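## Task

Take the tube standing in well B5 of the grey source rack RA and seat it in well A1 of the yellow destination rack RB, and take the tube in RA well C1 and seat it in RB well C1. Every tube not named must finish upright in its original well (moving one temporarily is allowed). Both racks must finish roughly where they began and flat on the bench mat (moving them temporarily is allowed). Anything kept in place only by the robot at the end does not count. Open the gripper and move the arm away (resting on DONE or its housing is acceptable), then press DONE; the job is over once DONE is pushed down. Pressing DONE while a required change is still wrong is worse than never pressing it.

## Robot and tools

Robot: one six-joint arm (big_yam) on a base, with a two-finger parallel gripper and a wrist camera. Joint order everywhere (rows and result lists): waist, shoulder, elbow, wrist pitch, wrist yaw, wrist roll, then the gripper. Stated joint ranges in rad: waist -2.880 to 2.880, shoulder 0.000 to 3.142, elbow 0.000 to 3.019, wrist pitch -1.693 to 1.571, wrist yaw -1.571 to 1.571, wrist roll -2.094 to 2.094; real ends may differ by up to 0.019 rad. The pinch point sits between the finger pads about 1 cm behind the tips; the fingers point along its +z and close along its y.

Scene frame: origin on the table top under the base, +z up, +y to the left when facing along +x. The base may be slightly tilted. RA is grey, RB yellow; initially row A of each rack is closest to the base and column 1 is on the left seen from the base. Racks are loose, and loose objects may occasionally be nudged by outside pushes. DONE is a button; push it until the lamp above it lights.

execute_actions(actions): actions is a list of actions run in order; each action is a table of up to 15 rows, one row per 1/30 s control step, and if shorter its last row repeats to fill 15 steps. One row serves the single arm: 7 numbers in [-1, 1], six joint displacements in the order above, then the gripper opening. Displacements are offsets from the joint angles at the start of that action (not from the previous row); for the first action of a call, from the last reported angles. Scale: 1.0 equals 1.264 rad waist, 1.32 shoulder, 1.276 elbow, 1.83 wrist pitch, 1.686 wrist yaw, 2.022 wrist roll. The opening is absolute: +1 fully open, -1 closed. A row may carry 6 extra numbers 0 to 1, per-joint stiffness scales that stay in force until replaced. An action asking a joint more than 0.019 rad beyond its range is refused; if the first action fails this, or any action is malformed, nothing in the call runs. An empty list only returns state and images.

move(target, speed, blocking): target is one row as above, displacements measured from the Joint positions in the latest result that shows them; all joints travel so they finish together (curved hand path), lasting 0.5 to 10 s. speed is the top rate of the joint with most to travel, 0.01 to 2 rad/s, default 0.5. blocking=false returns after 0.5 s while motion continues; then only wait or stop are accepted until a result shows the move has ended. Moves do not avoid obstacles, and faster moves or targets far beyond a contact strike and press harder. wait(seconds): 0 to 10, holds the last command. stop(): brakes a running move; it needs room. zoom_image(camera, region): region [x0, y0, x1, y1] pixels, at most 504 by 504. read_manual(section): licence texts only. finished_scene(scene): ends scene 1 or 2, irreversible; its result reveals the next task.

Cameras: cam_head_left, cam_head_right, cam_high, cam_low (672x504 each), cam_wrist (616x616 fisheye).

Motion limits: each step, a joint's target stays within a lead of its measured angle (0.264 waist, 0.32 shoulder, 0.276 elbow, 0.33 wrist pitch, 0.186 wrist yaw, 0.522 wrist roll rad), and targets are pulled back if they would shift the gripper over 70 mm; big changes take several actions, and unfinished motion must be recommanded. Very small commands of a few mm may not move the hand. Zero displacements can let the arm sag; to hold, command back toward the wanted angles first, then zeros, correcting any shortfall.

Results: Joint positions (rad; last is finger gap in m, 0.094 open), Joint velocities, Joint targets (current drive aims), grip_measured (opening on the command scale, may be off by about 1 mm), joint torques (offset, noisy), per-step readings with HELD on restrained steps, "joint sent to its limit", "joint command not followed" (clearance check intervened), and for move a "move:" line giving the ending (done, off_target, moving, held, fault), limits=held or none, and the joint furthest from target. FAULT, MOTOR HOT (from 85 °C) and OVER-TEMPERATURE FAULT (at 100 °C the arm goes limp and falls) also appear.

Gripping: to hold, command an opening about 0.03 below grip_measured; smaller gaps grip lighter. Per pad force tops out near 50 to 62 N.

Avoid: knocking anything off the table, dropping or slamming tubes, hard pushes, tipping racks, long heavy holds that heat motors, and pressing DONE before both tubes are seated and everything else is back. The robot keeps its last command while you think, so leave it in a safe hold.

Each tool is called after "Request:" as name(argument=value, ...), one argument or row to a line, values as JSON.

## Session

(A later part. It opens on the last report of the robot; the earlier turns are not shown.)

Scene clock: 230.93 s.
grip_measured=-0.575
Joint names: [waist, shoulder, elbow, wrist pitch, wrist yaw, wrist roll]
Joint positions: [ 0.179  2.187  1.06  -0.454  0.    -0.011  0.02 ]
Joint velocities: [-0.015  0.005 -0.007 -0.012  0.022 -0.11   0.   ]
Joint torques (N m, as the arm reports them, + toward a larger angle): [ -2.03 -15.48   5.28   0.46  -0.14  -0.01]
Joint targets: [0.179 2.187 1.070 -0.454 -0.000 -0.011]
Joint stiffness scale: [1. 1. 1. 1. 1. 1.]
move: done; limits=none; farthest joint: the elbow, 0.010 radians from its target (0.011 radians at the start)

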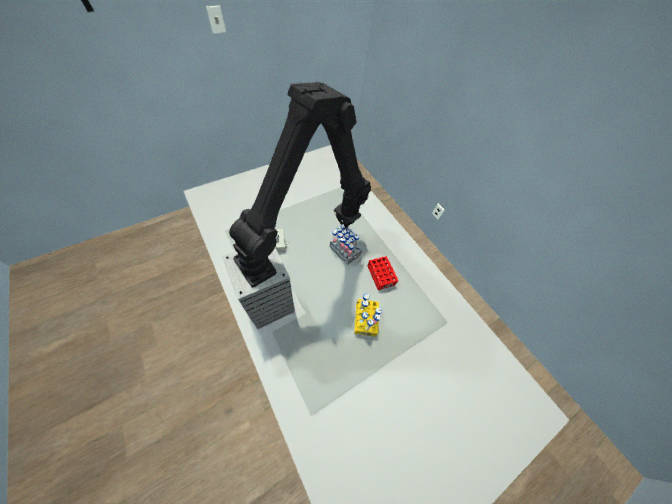

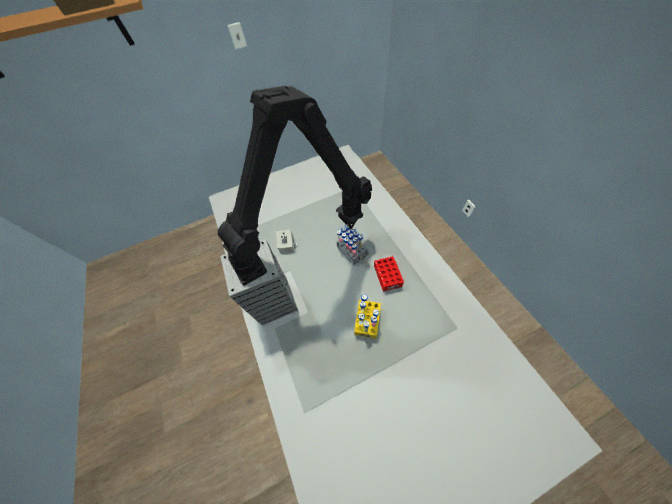

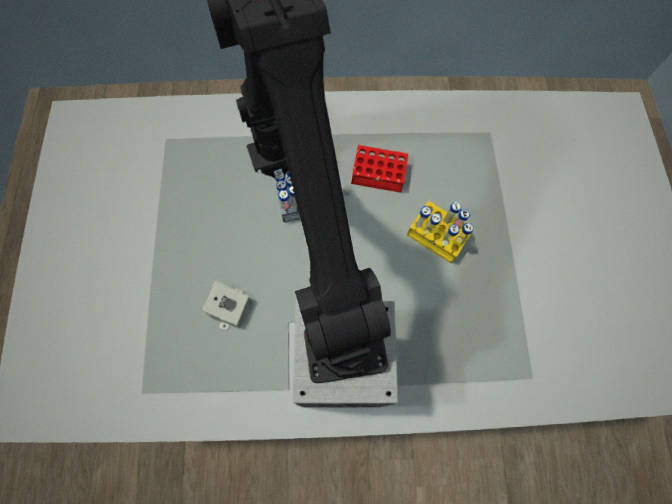

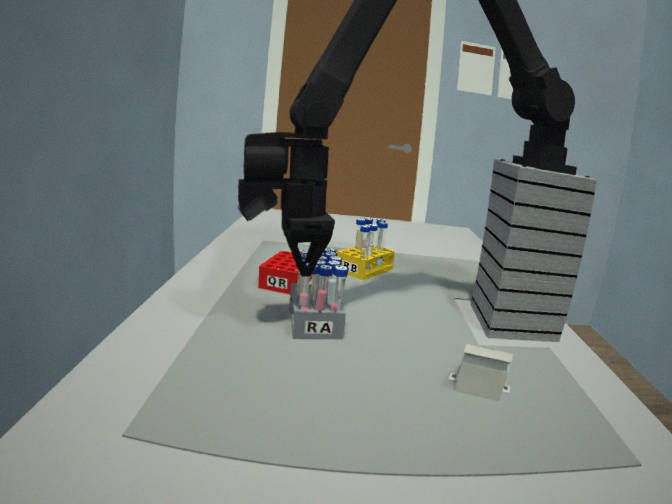

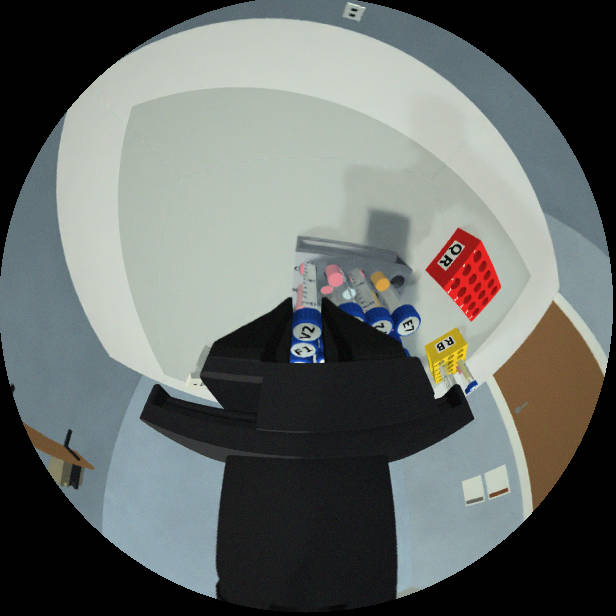

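Request:
execute_actions(
  actions=[],
)

Scene clock: 250.70 s.
grip_measured=-0.575
Joint names: [waist, shoulder, elbow, wrist pitch, wrist yaw, wrist roll]
Joint positions: [ 0.179  2.187  1.06  -0.454  0.    -0.011  0.02 ]
Joint velocities: [-0.015  0.005 -0.007 -0.002  0.051 -0.022  0.   ]
Joint torques (N m, as the arm reports them, + toward a larger angle): [ -2.5  -15.54   5.3    0.35  -0.16   0.  ]
Joint targets: [0.179 2.187 1.070 -0.454 -0.000 -0.011]
Joint stiffness scale: [1. 1. 1. 1. 1. 1.]

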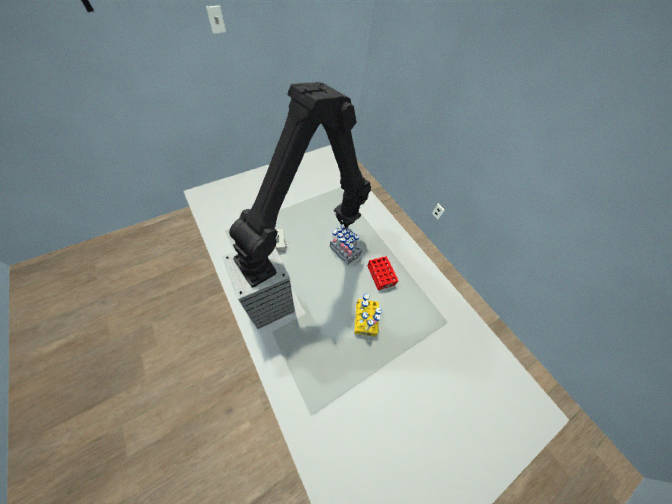

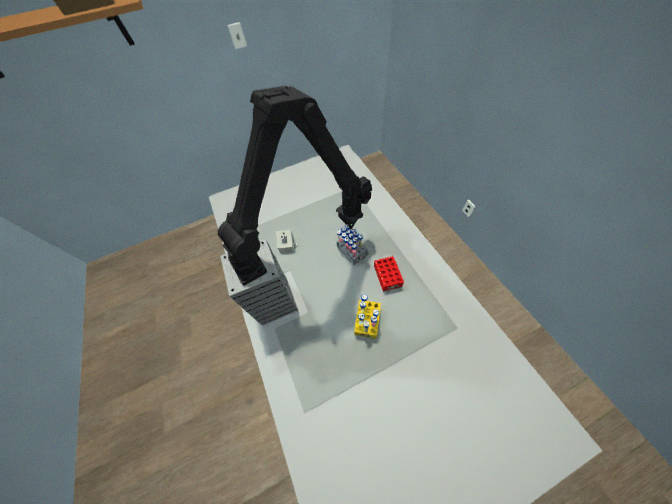

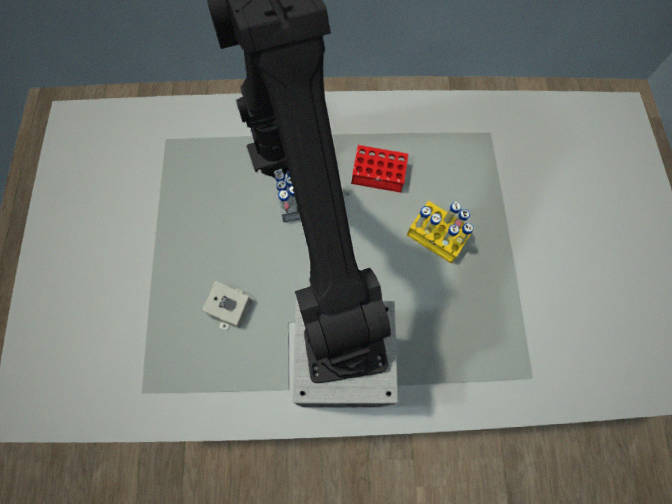

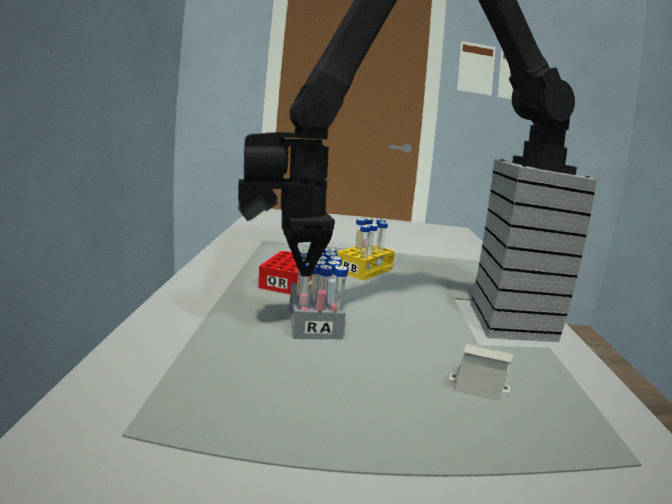

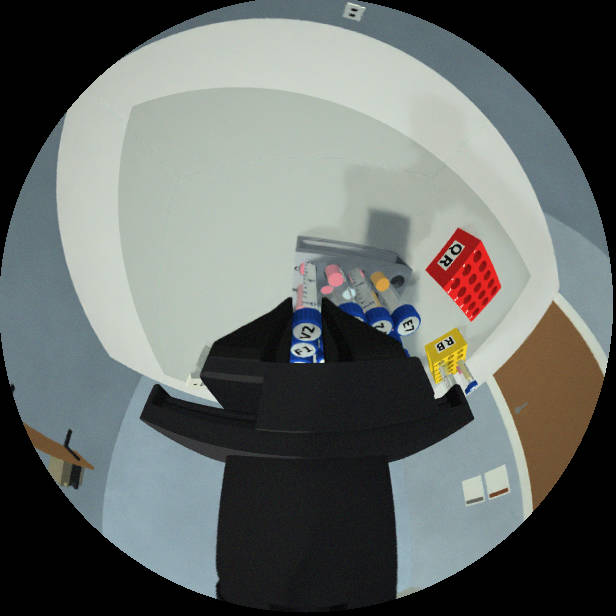

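Request:
move(
  target=[0,-0.05,0.01,-0.035,0,0,-0.64],
  speed=0.05,
)

Scene clock: 255.97 s.
grip_measured=-0.575
Joint names: [waist, shoulder, elbow, wrist pitch, wrist yaw, wrist roll]
Joint positions: [ 0.179  2.138  1.06  -0.502  0.    -0.011  0.02 ]
Joint velocities: [ 0.005 -0.005 -0.007  0.007 -0.037  0.022 -0.   ]
Joint torques (N m, as the arm reports them, + toward a larger angle): [ -2.1  -16.34   5.99  -0.17  -0.1   -0.01]
Joint targets: [0.179 2.122 1.073 -0.518 0.000 -0.011]
Joint stiffness scale: [1. 1. 1. 1. 1. 1.]
move: done; limits=none; farthest joint: the shoulder, 0.017 radians from its target (0.066 radians at the start)

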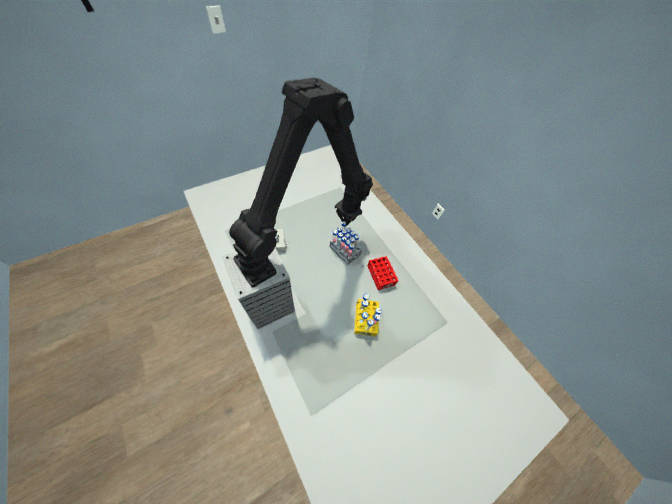

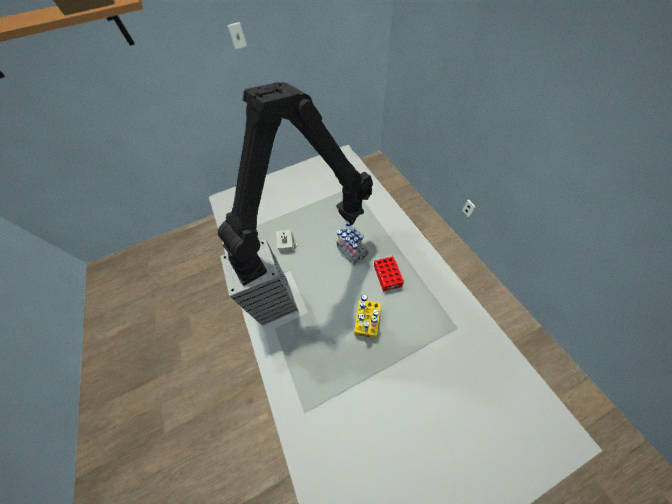

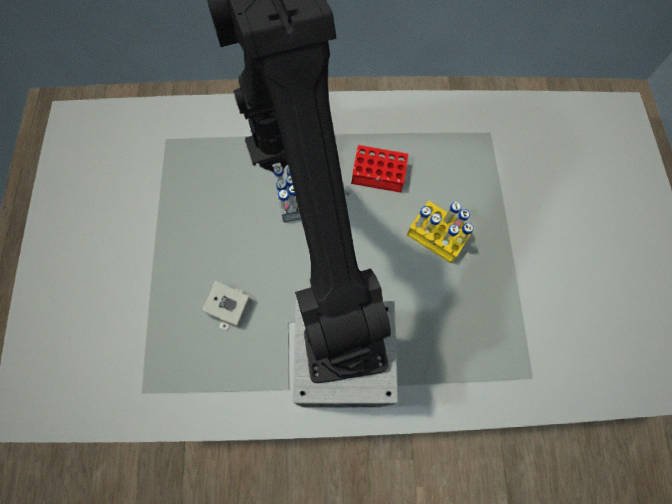

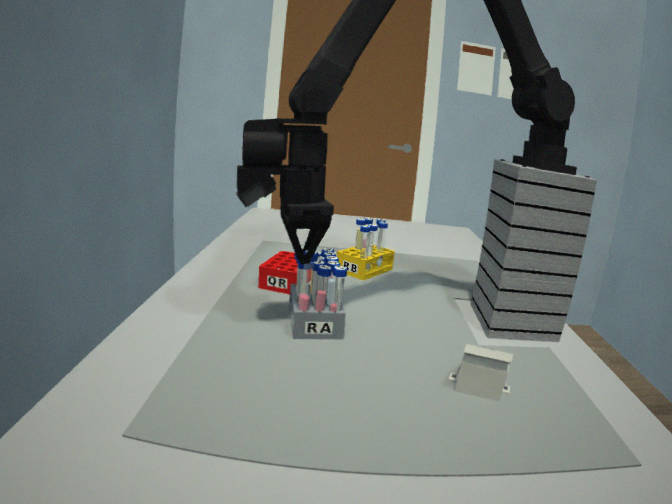

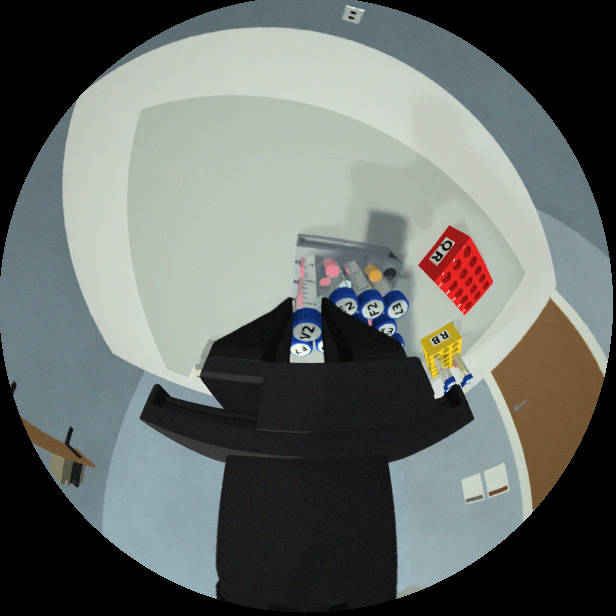

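It holds. Lift to carry height.

Request:
move(
  target=[0,-0.165,0.01,-0.12,0,0,-0.64],
  speed=0.12,
)

Request:
move(
  target=[-0.675,-0.01,0.01,-0.005,0,0,-0.64],
  speed=0.35,
)

Scene clock: 266.97 s.
grip_measured=-0.575
Joint names: [waist, shoulder, elbow, wrist pitch, wrist yaw, wrist roll]
Joint positions: [ 0.179  1.933  1.06  -0.705  0.    -0.011  0.02 ]
Joint velocities: [-0.005 -0.005  0.007 -0.002 -0.051 -0.007 -0.   ]
Joint torques (N m, as the arm reports them, + toward a larger angle): [ -1.92 -15.13   7.82   0.03  -0.12  -0.01]
Joint targets: [0.179 1.920 1.073 -0.722 0.000 -0.011]
Joint stiffness scale: [1. 1. 1. 1. 1. 1.]
move: done; limits=none; farthest joint: the wrist pitch, 0.016 radians from its target (0.220 radians at the start)

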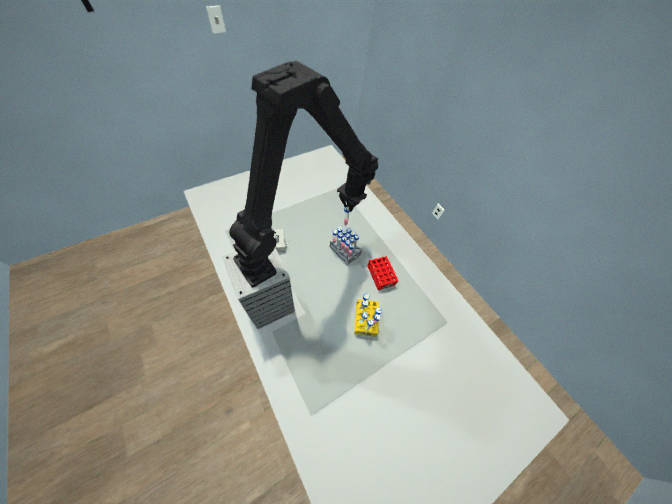

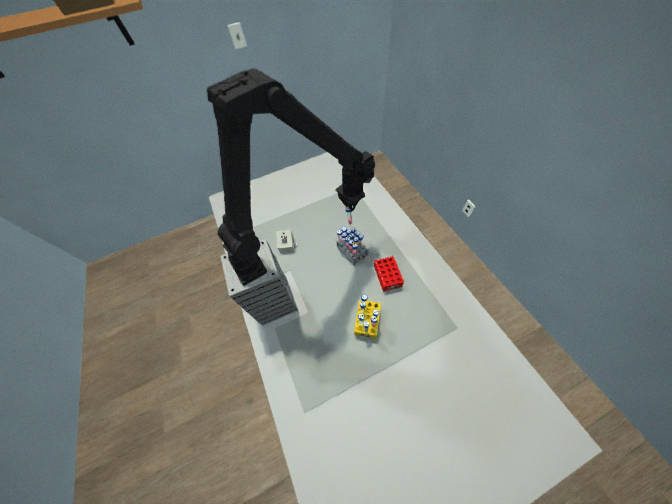

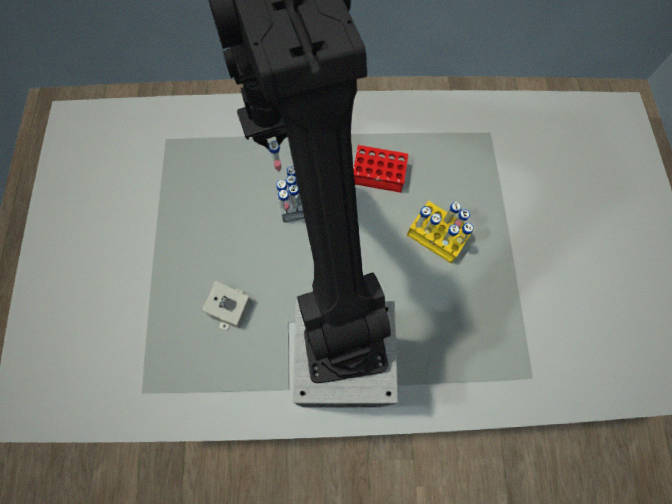

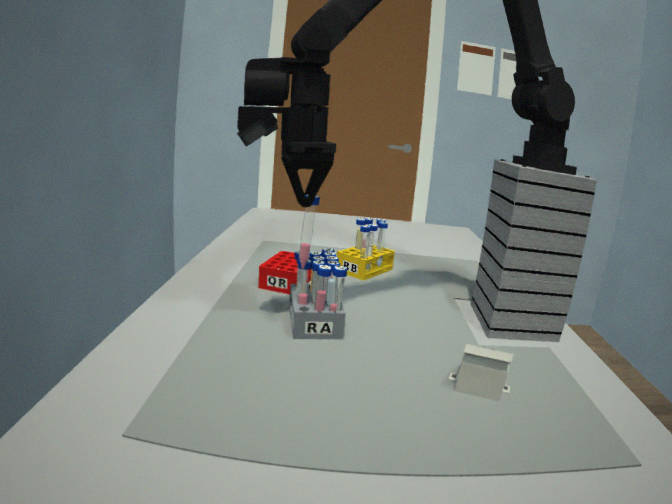

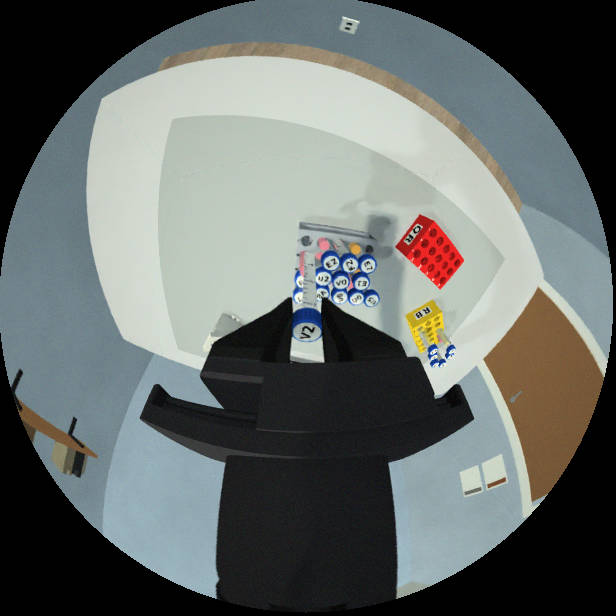

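Scene clock: 269.83 s.
grip_measured=-0.575
Joint names: [waist, shoulder, elbow, wrist pitch, wrist yaw, wrist roll]
Joint positions: [-0.675  1.933  1.06  -0.705 -0.    -0.011  0.02 ]
Joint velocities: [ 0.005 -0.015  0.017  0.002  0.037 -0.022 -0.   ]
Joint torques (N m, as the arm reports them, + toward a larger angle): [ -1.53 -15.89   7.72   0.22  -0.18   0.  ]
Joint targets: [-0.674 1.920 1.073 -0.714 0.000 -0.011]
Joint stiffness scale: [1. 1. 1. 1. 1. 1.]
move: done; limits=none; farthest joint: the shoulder, 0.013 radians from its target (0.013 radians at the start)

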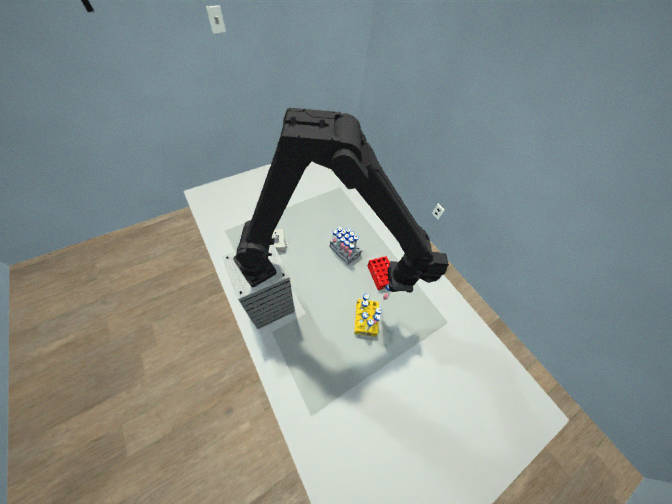

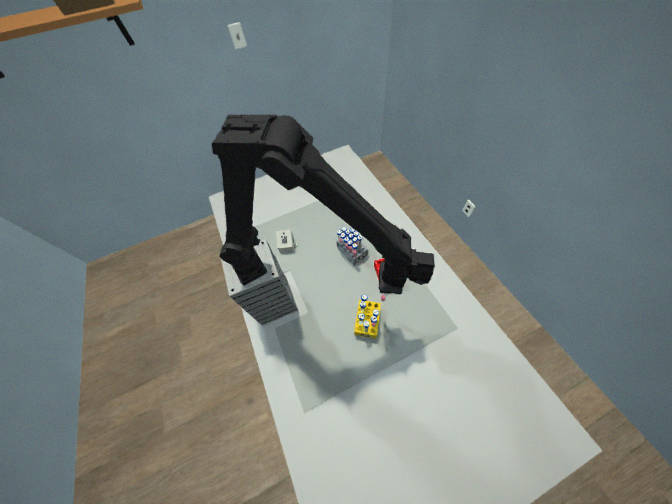

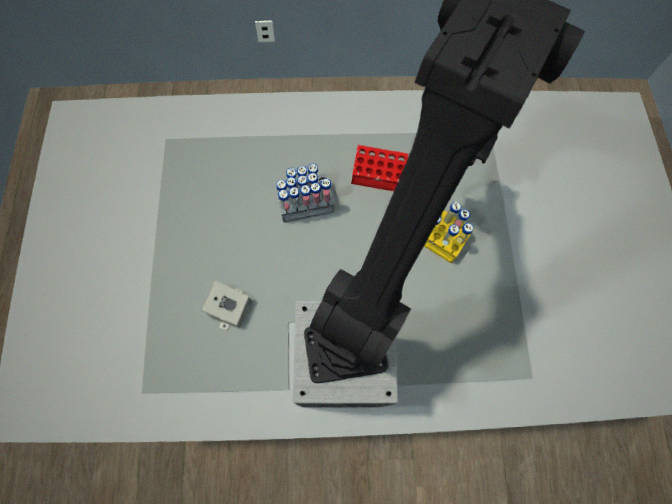

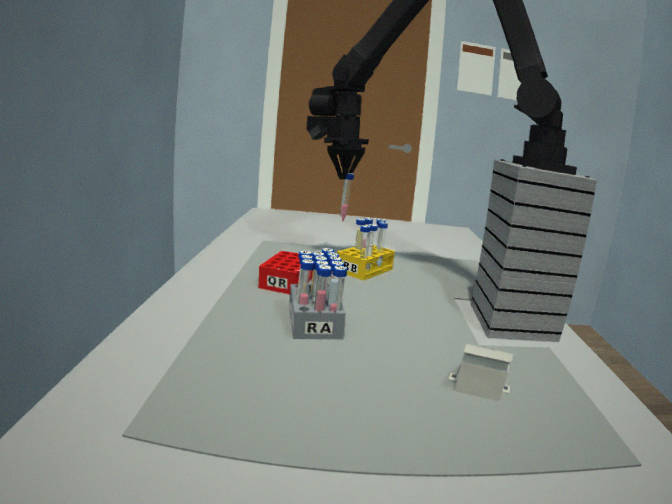

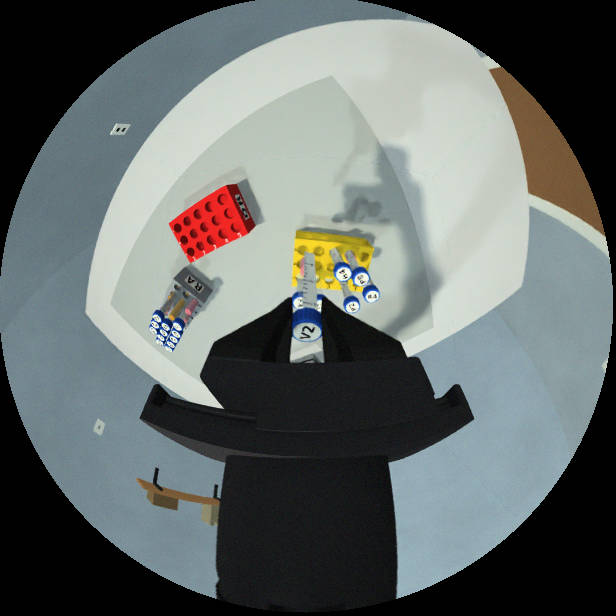

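Request:
move(
  target=[0.02,0.095,0.01,0.04,0,0,-0.64],
  speed=0.1,
)

Request:
zoom_image(
  camera="cam_wrist",
  region=[250,200,410,340],
)

Scene clock: 276.23 s.
grip_measured=-0.575
Joint names: [waist, shoulder, elbow, wrist pitch, wrist yaw, wrist roll]
Joint positions: [-0.664  2.047  1.06  -0.649 -0.    -0.011  0.02 ]
Joint velocities: [-0.005 -0.015 -0.002  0.007 -0.022 -0.007  0.   ]
Joint torques (N m, as the arm reports them, + toward a larger angle): [ -1.19 -14.64   6.62   0.83  -0.13  -0.01]
Joint targets: [-0.649 2.058 1.073 -0.632 -0.000 -0.011]
Joint stiffness scale: [1. 1. 1. 1. 1. 1.]
move: done; limits=none; farthest joint: the wrist pitch, 0.017 radians from its target (0.074 radians at the start)

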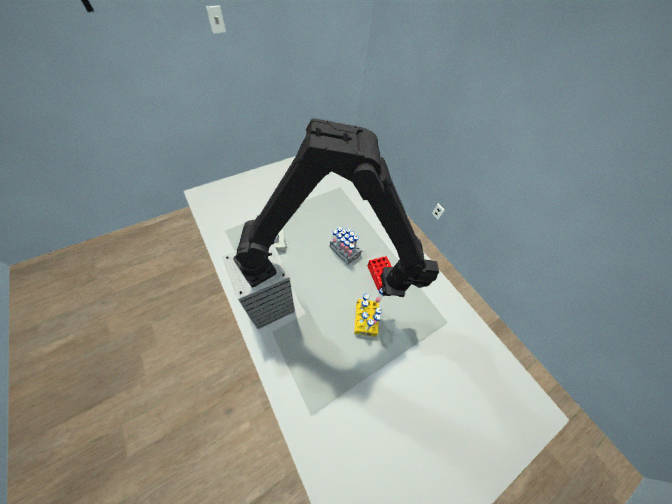

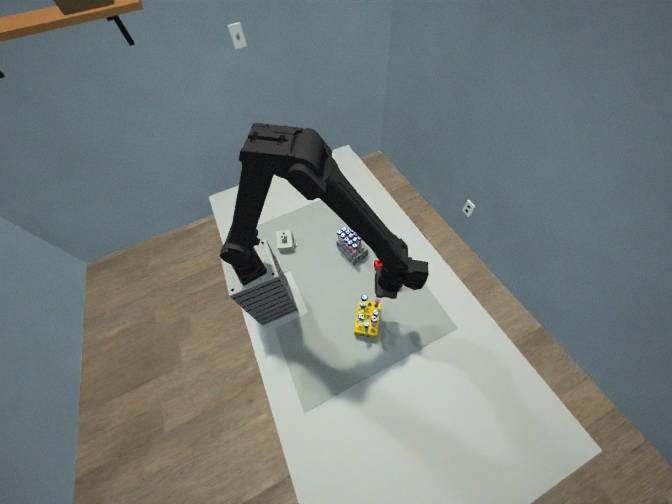

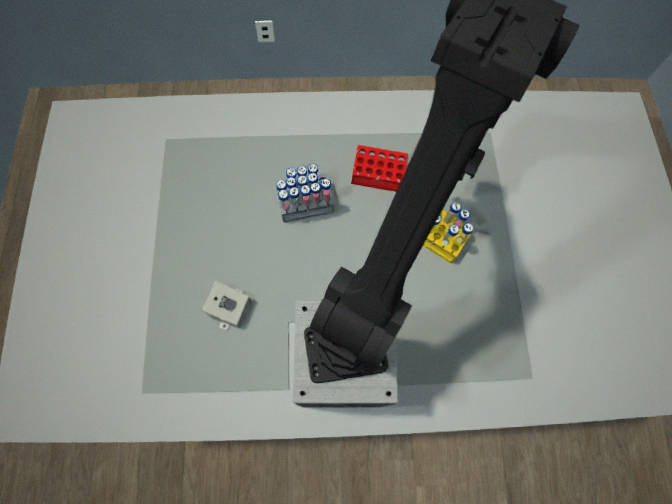

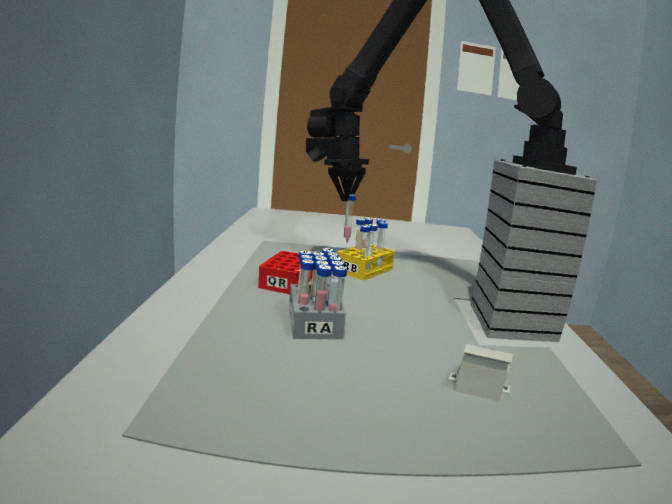

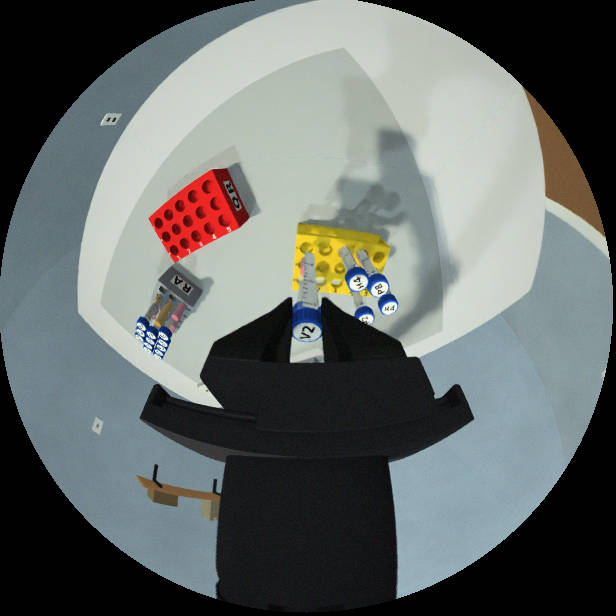

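Region (250, 200, 410, 340) of cam_wrist's 616x616 image, scaled by 3.150, with more detail than that image has; it fills the top 441 rows of this view, and the rest is white.

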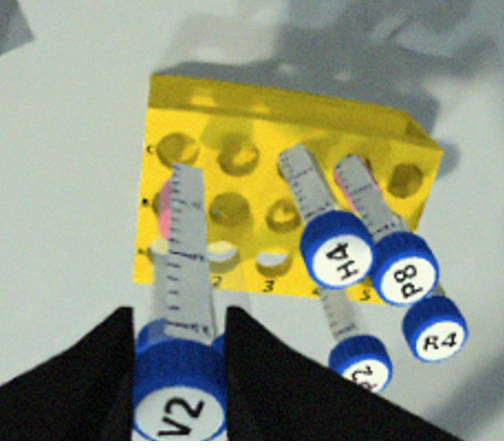

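Request:
move(
  target=[0.01,0.03,0.01,0.03,0,0,-0.64],
  speed=0.04,
)

Request:
zoom_image(
  camera="cam_wrist",
  region=[250,200,410,340],
)

Request:
zoom_image(
  camera="cam_low",
  region=[310,180,420,290],
)

Scene clock: 284.40 s.
grip_measured=-0.575
Joint names: [waist, shoulder, elbow, wrist pitch, wrist yaw, wrist roll]
Joint positions: [-0.664  2.072  1.06  -0.611 -0.    -0.011  0.02 ]
Joint velocities: [ 0.024  0.005 -0.012  0.002 -0.007  0.022  0.   ]
Joint torques (N m, as the arm reports them, + toward a larger angle): [ -1.4  -13.25   6.57   0.93  -0.17  -0.06]
Joint targets: [-0.651 2.086 1.073 -0.594 -0.000 -0.011]
Joint stiffness scale: [1. 1. 1. 1. 1. 1.]
move: done; limits=none; farthest joint: the wrist pitch, 0.017 radians from its target (0.055 radians at the start)

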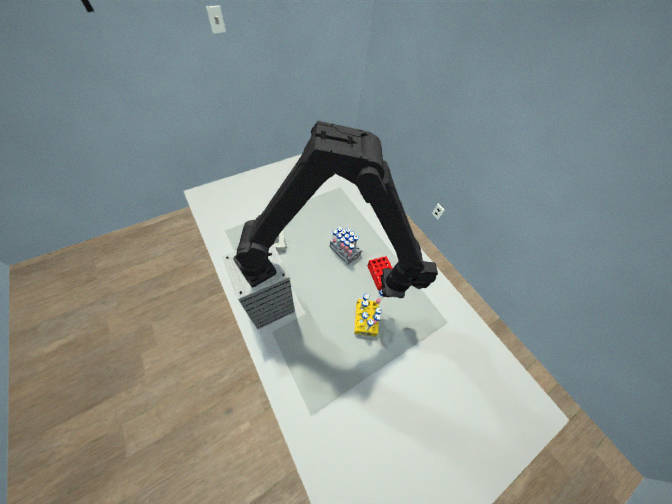

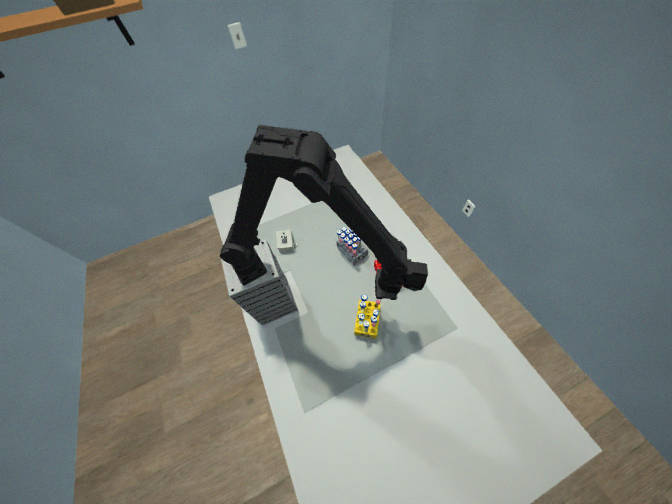

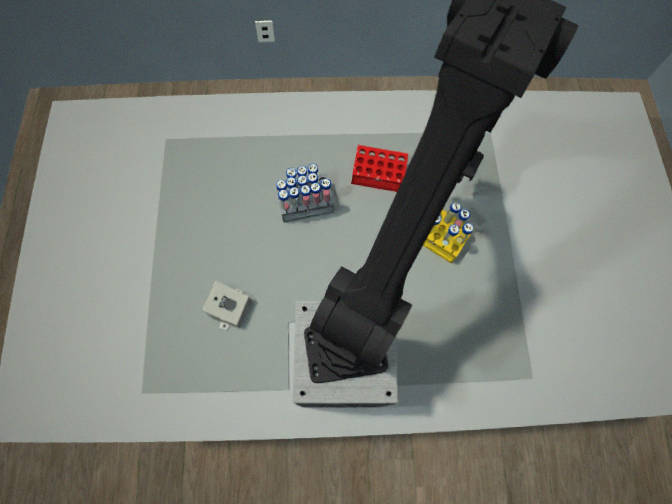

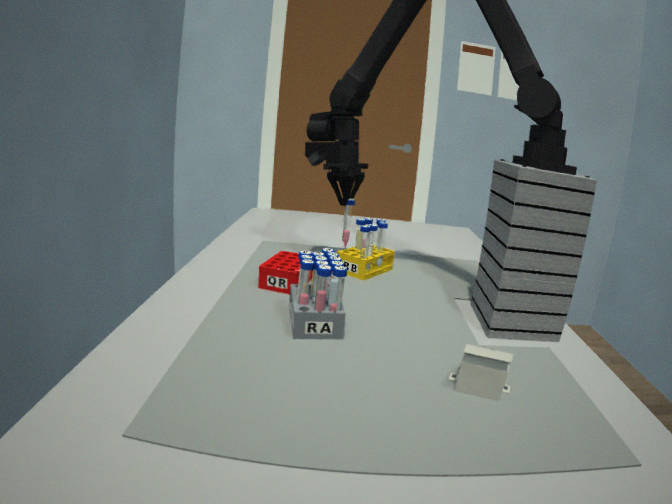

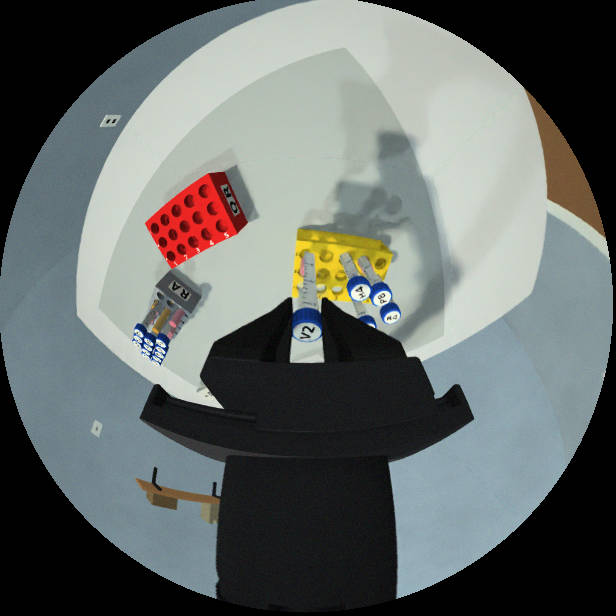

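Region (250, 200, 410, 340) of cam_wrist's 616x616 image, scaled by 3.150, with more detail than that image has; it fills the top 441 rows of this view, and the rest is white.

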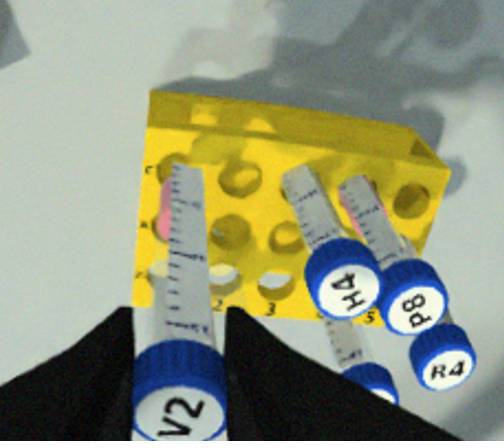

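Region (310, 180, 420, 290) of cam_low's 672x504 image, scaled by 4.582, with more detail than that image has.

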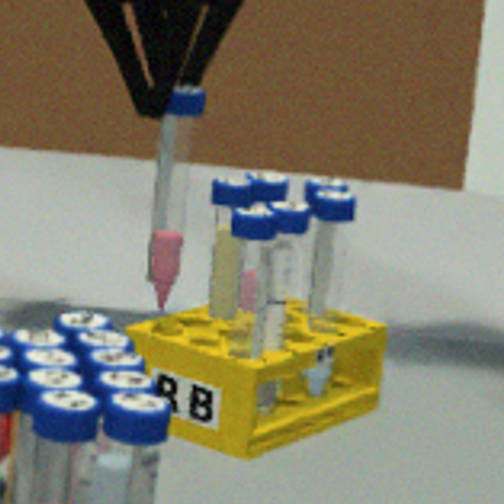

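Looks aligned. Descend 25 mm.

Request:
move(
  target=[0.012,0.055,0.0,0.04,0,0,-0.64],
  speed=0.04,
)

Request:
zoom_image(
  camera="cam_low",
  region=[310,180,420,290],
)

Scene clock: 290.40 s.
grip_measured=-0.575
Joint names: [waist, shoulder, elbow, wrist pitch, wrist yaw, wrist roll]
Joint positions: [-0.664  2.13   1.06  -0.555 -0.    -0.011  0.02 ]
Joint velocities: [-0.015 -0.015  0.012 -0.002 -0.037  0.022  0.001]
Joint torques (N m, as the arm reports them, + toward a larger angle): [ -0.39 -14.24   4.96   1.    -0.15  -0.03]
Joint targets: [-0.649 2.144 1.060 -0.538 -0.000 -0.011]
Joint stiffness scale: [1. 1. 1. 1. 1. 1.]
move: done; limits=none; farthest joint: the wrist pitch, 0.018 radians from its target (0.074 radians at the start)

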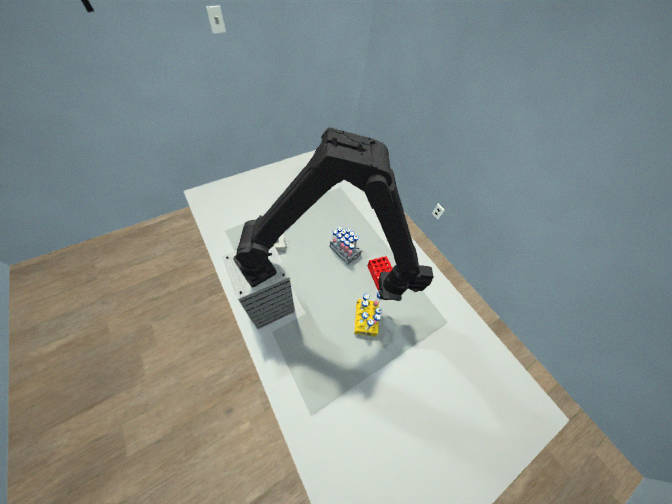

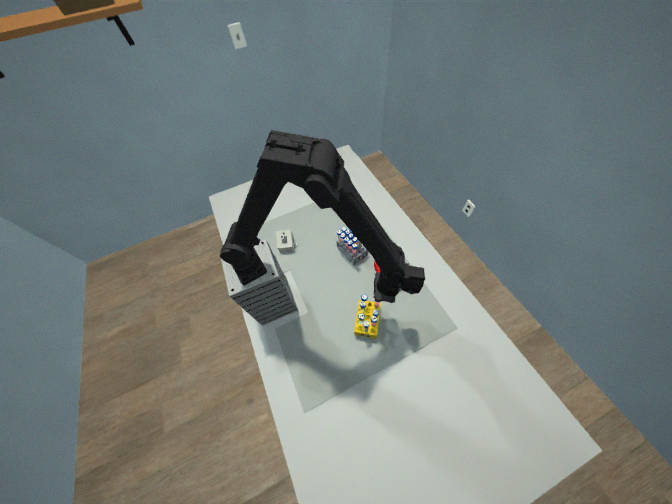

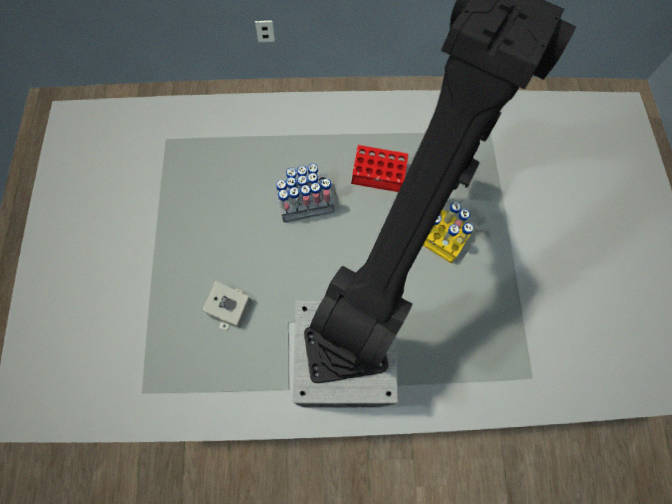

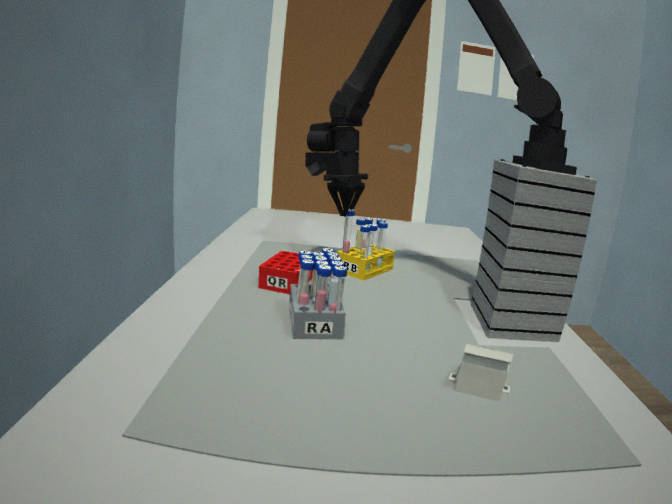

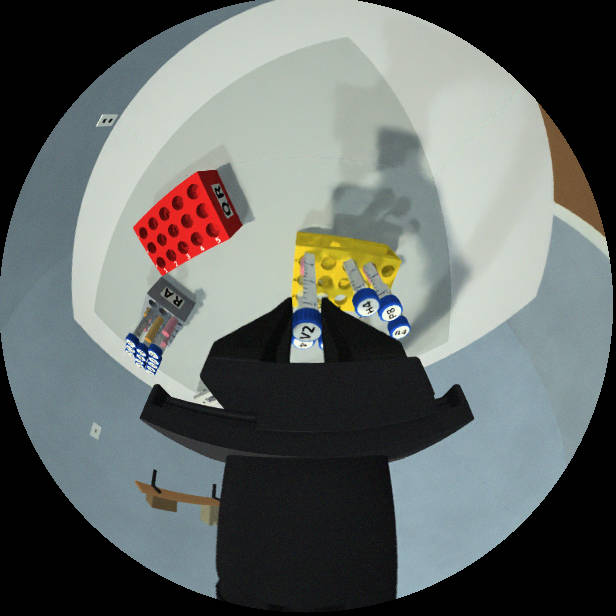

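Region (310, 180, 420, 290) of cam_low's 672x504 image, scaled by 4.582, with more detail than that image has.

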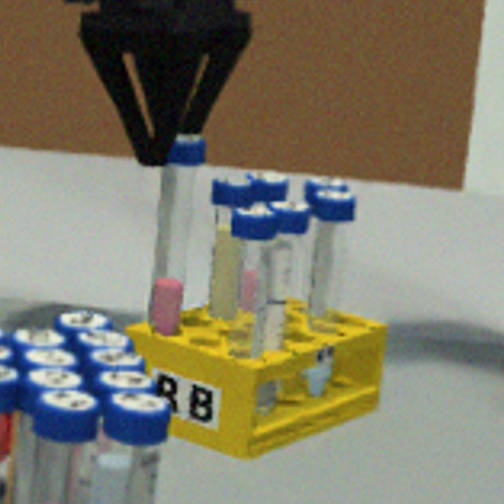

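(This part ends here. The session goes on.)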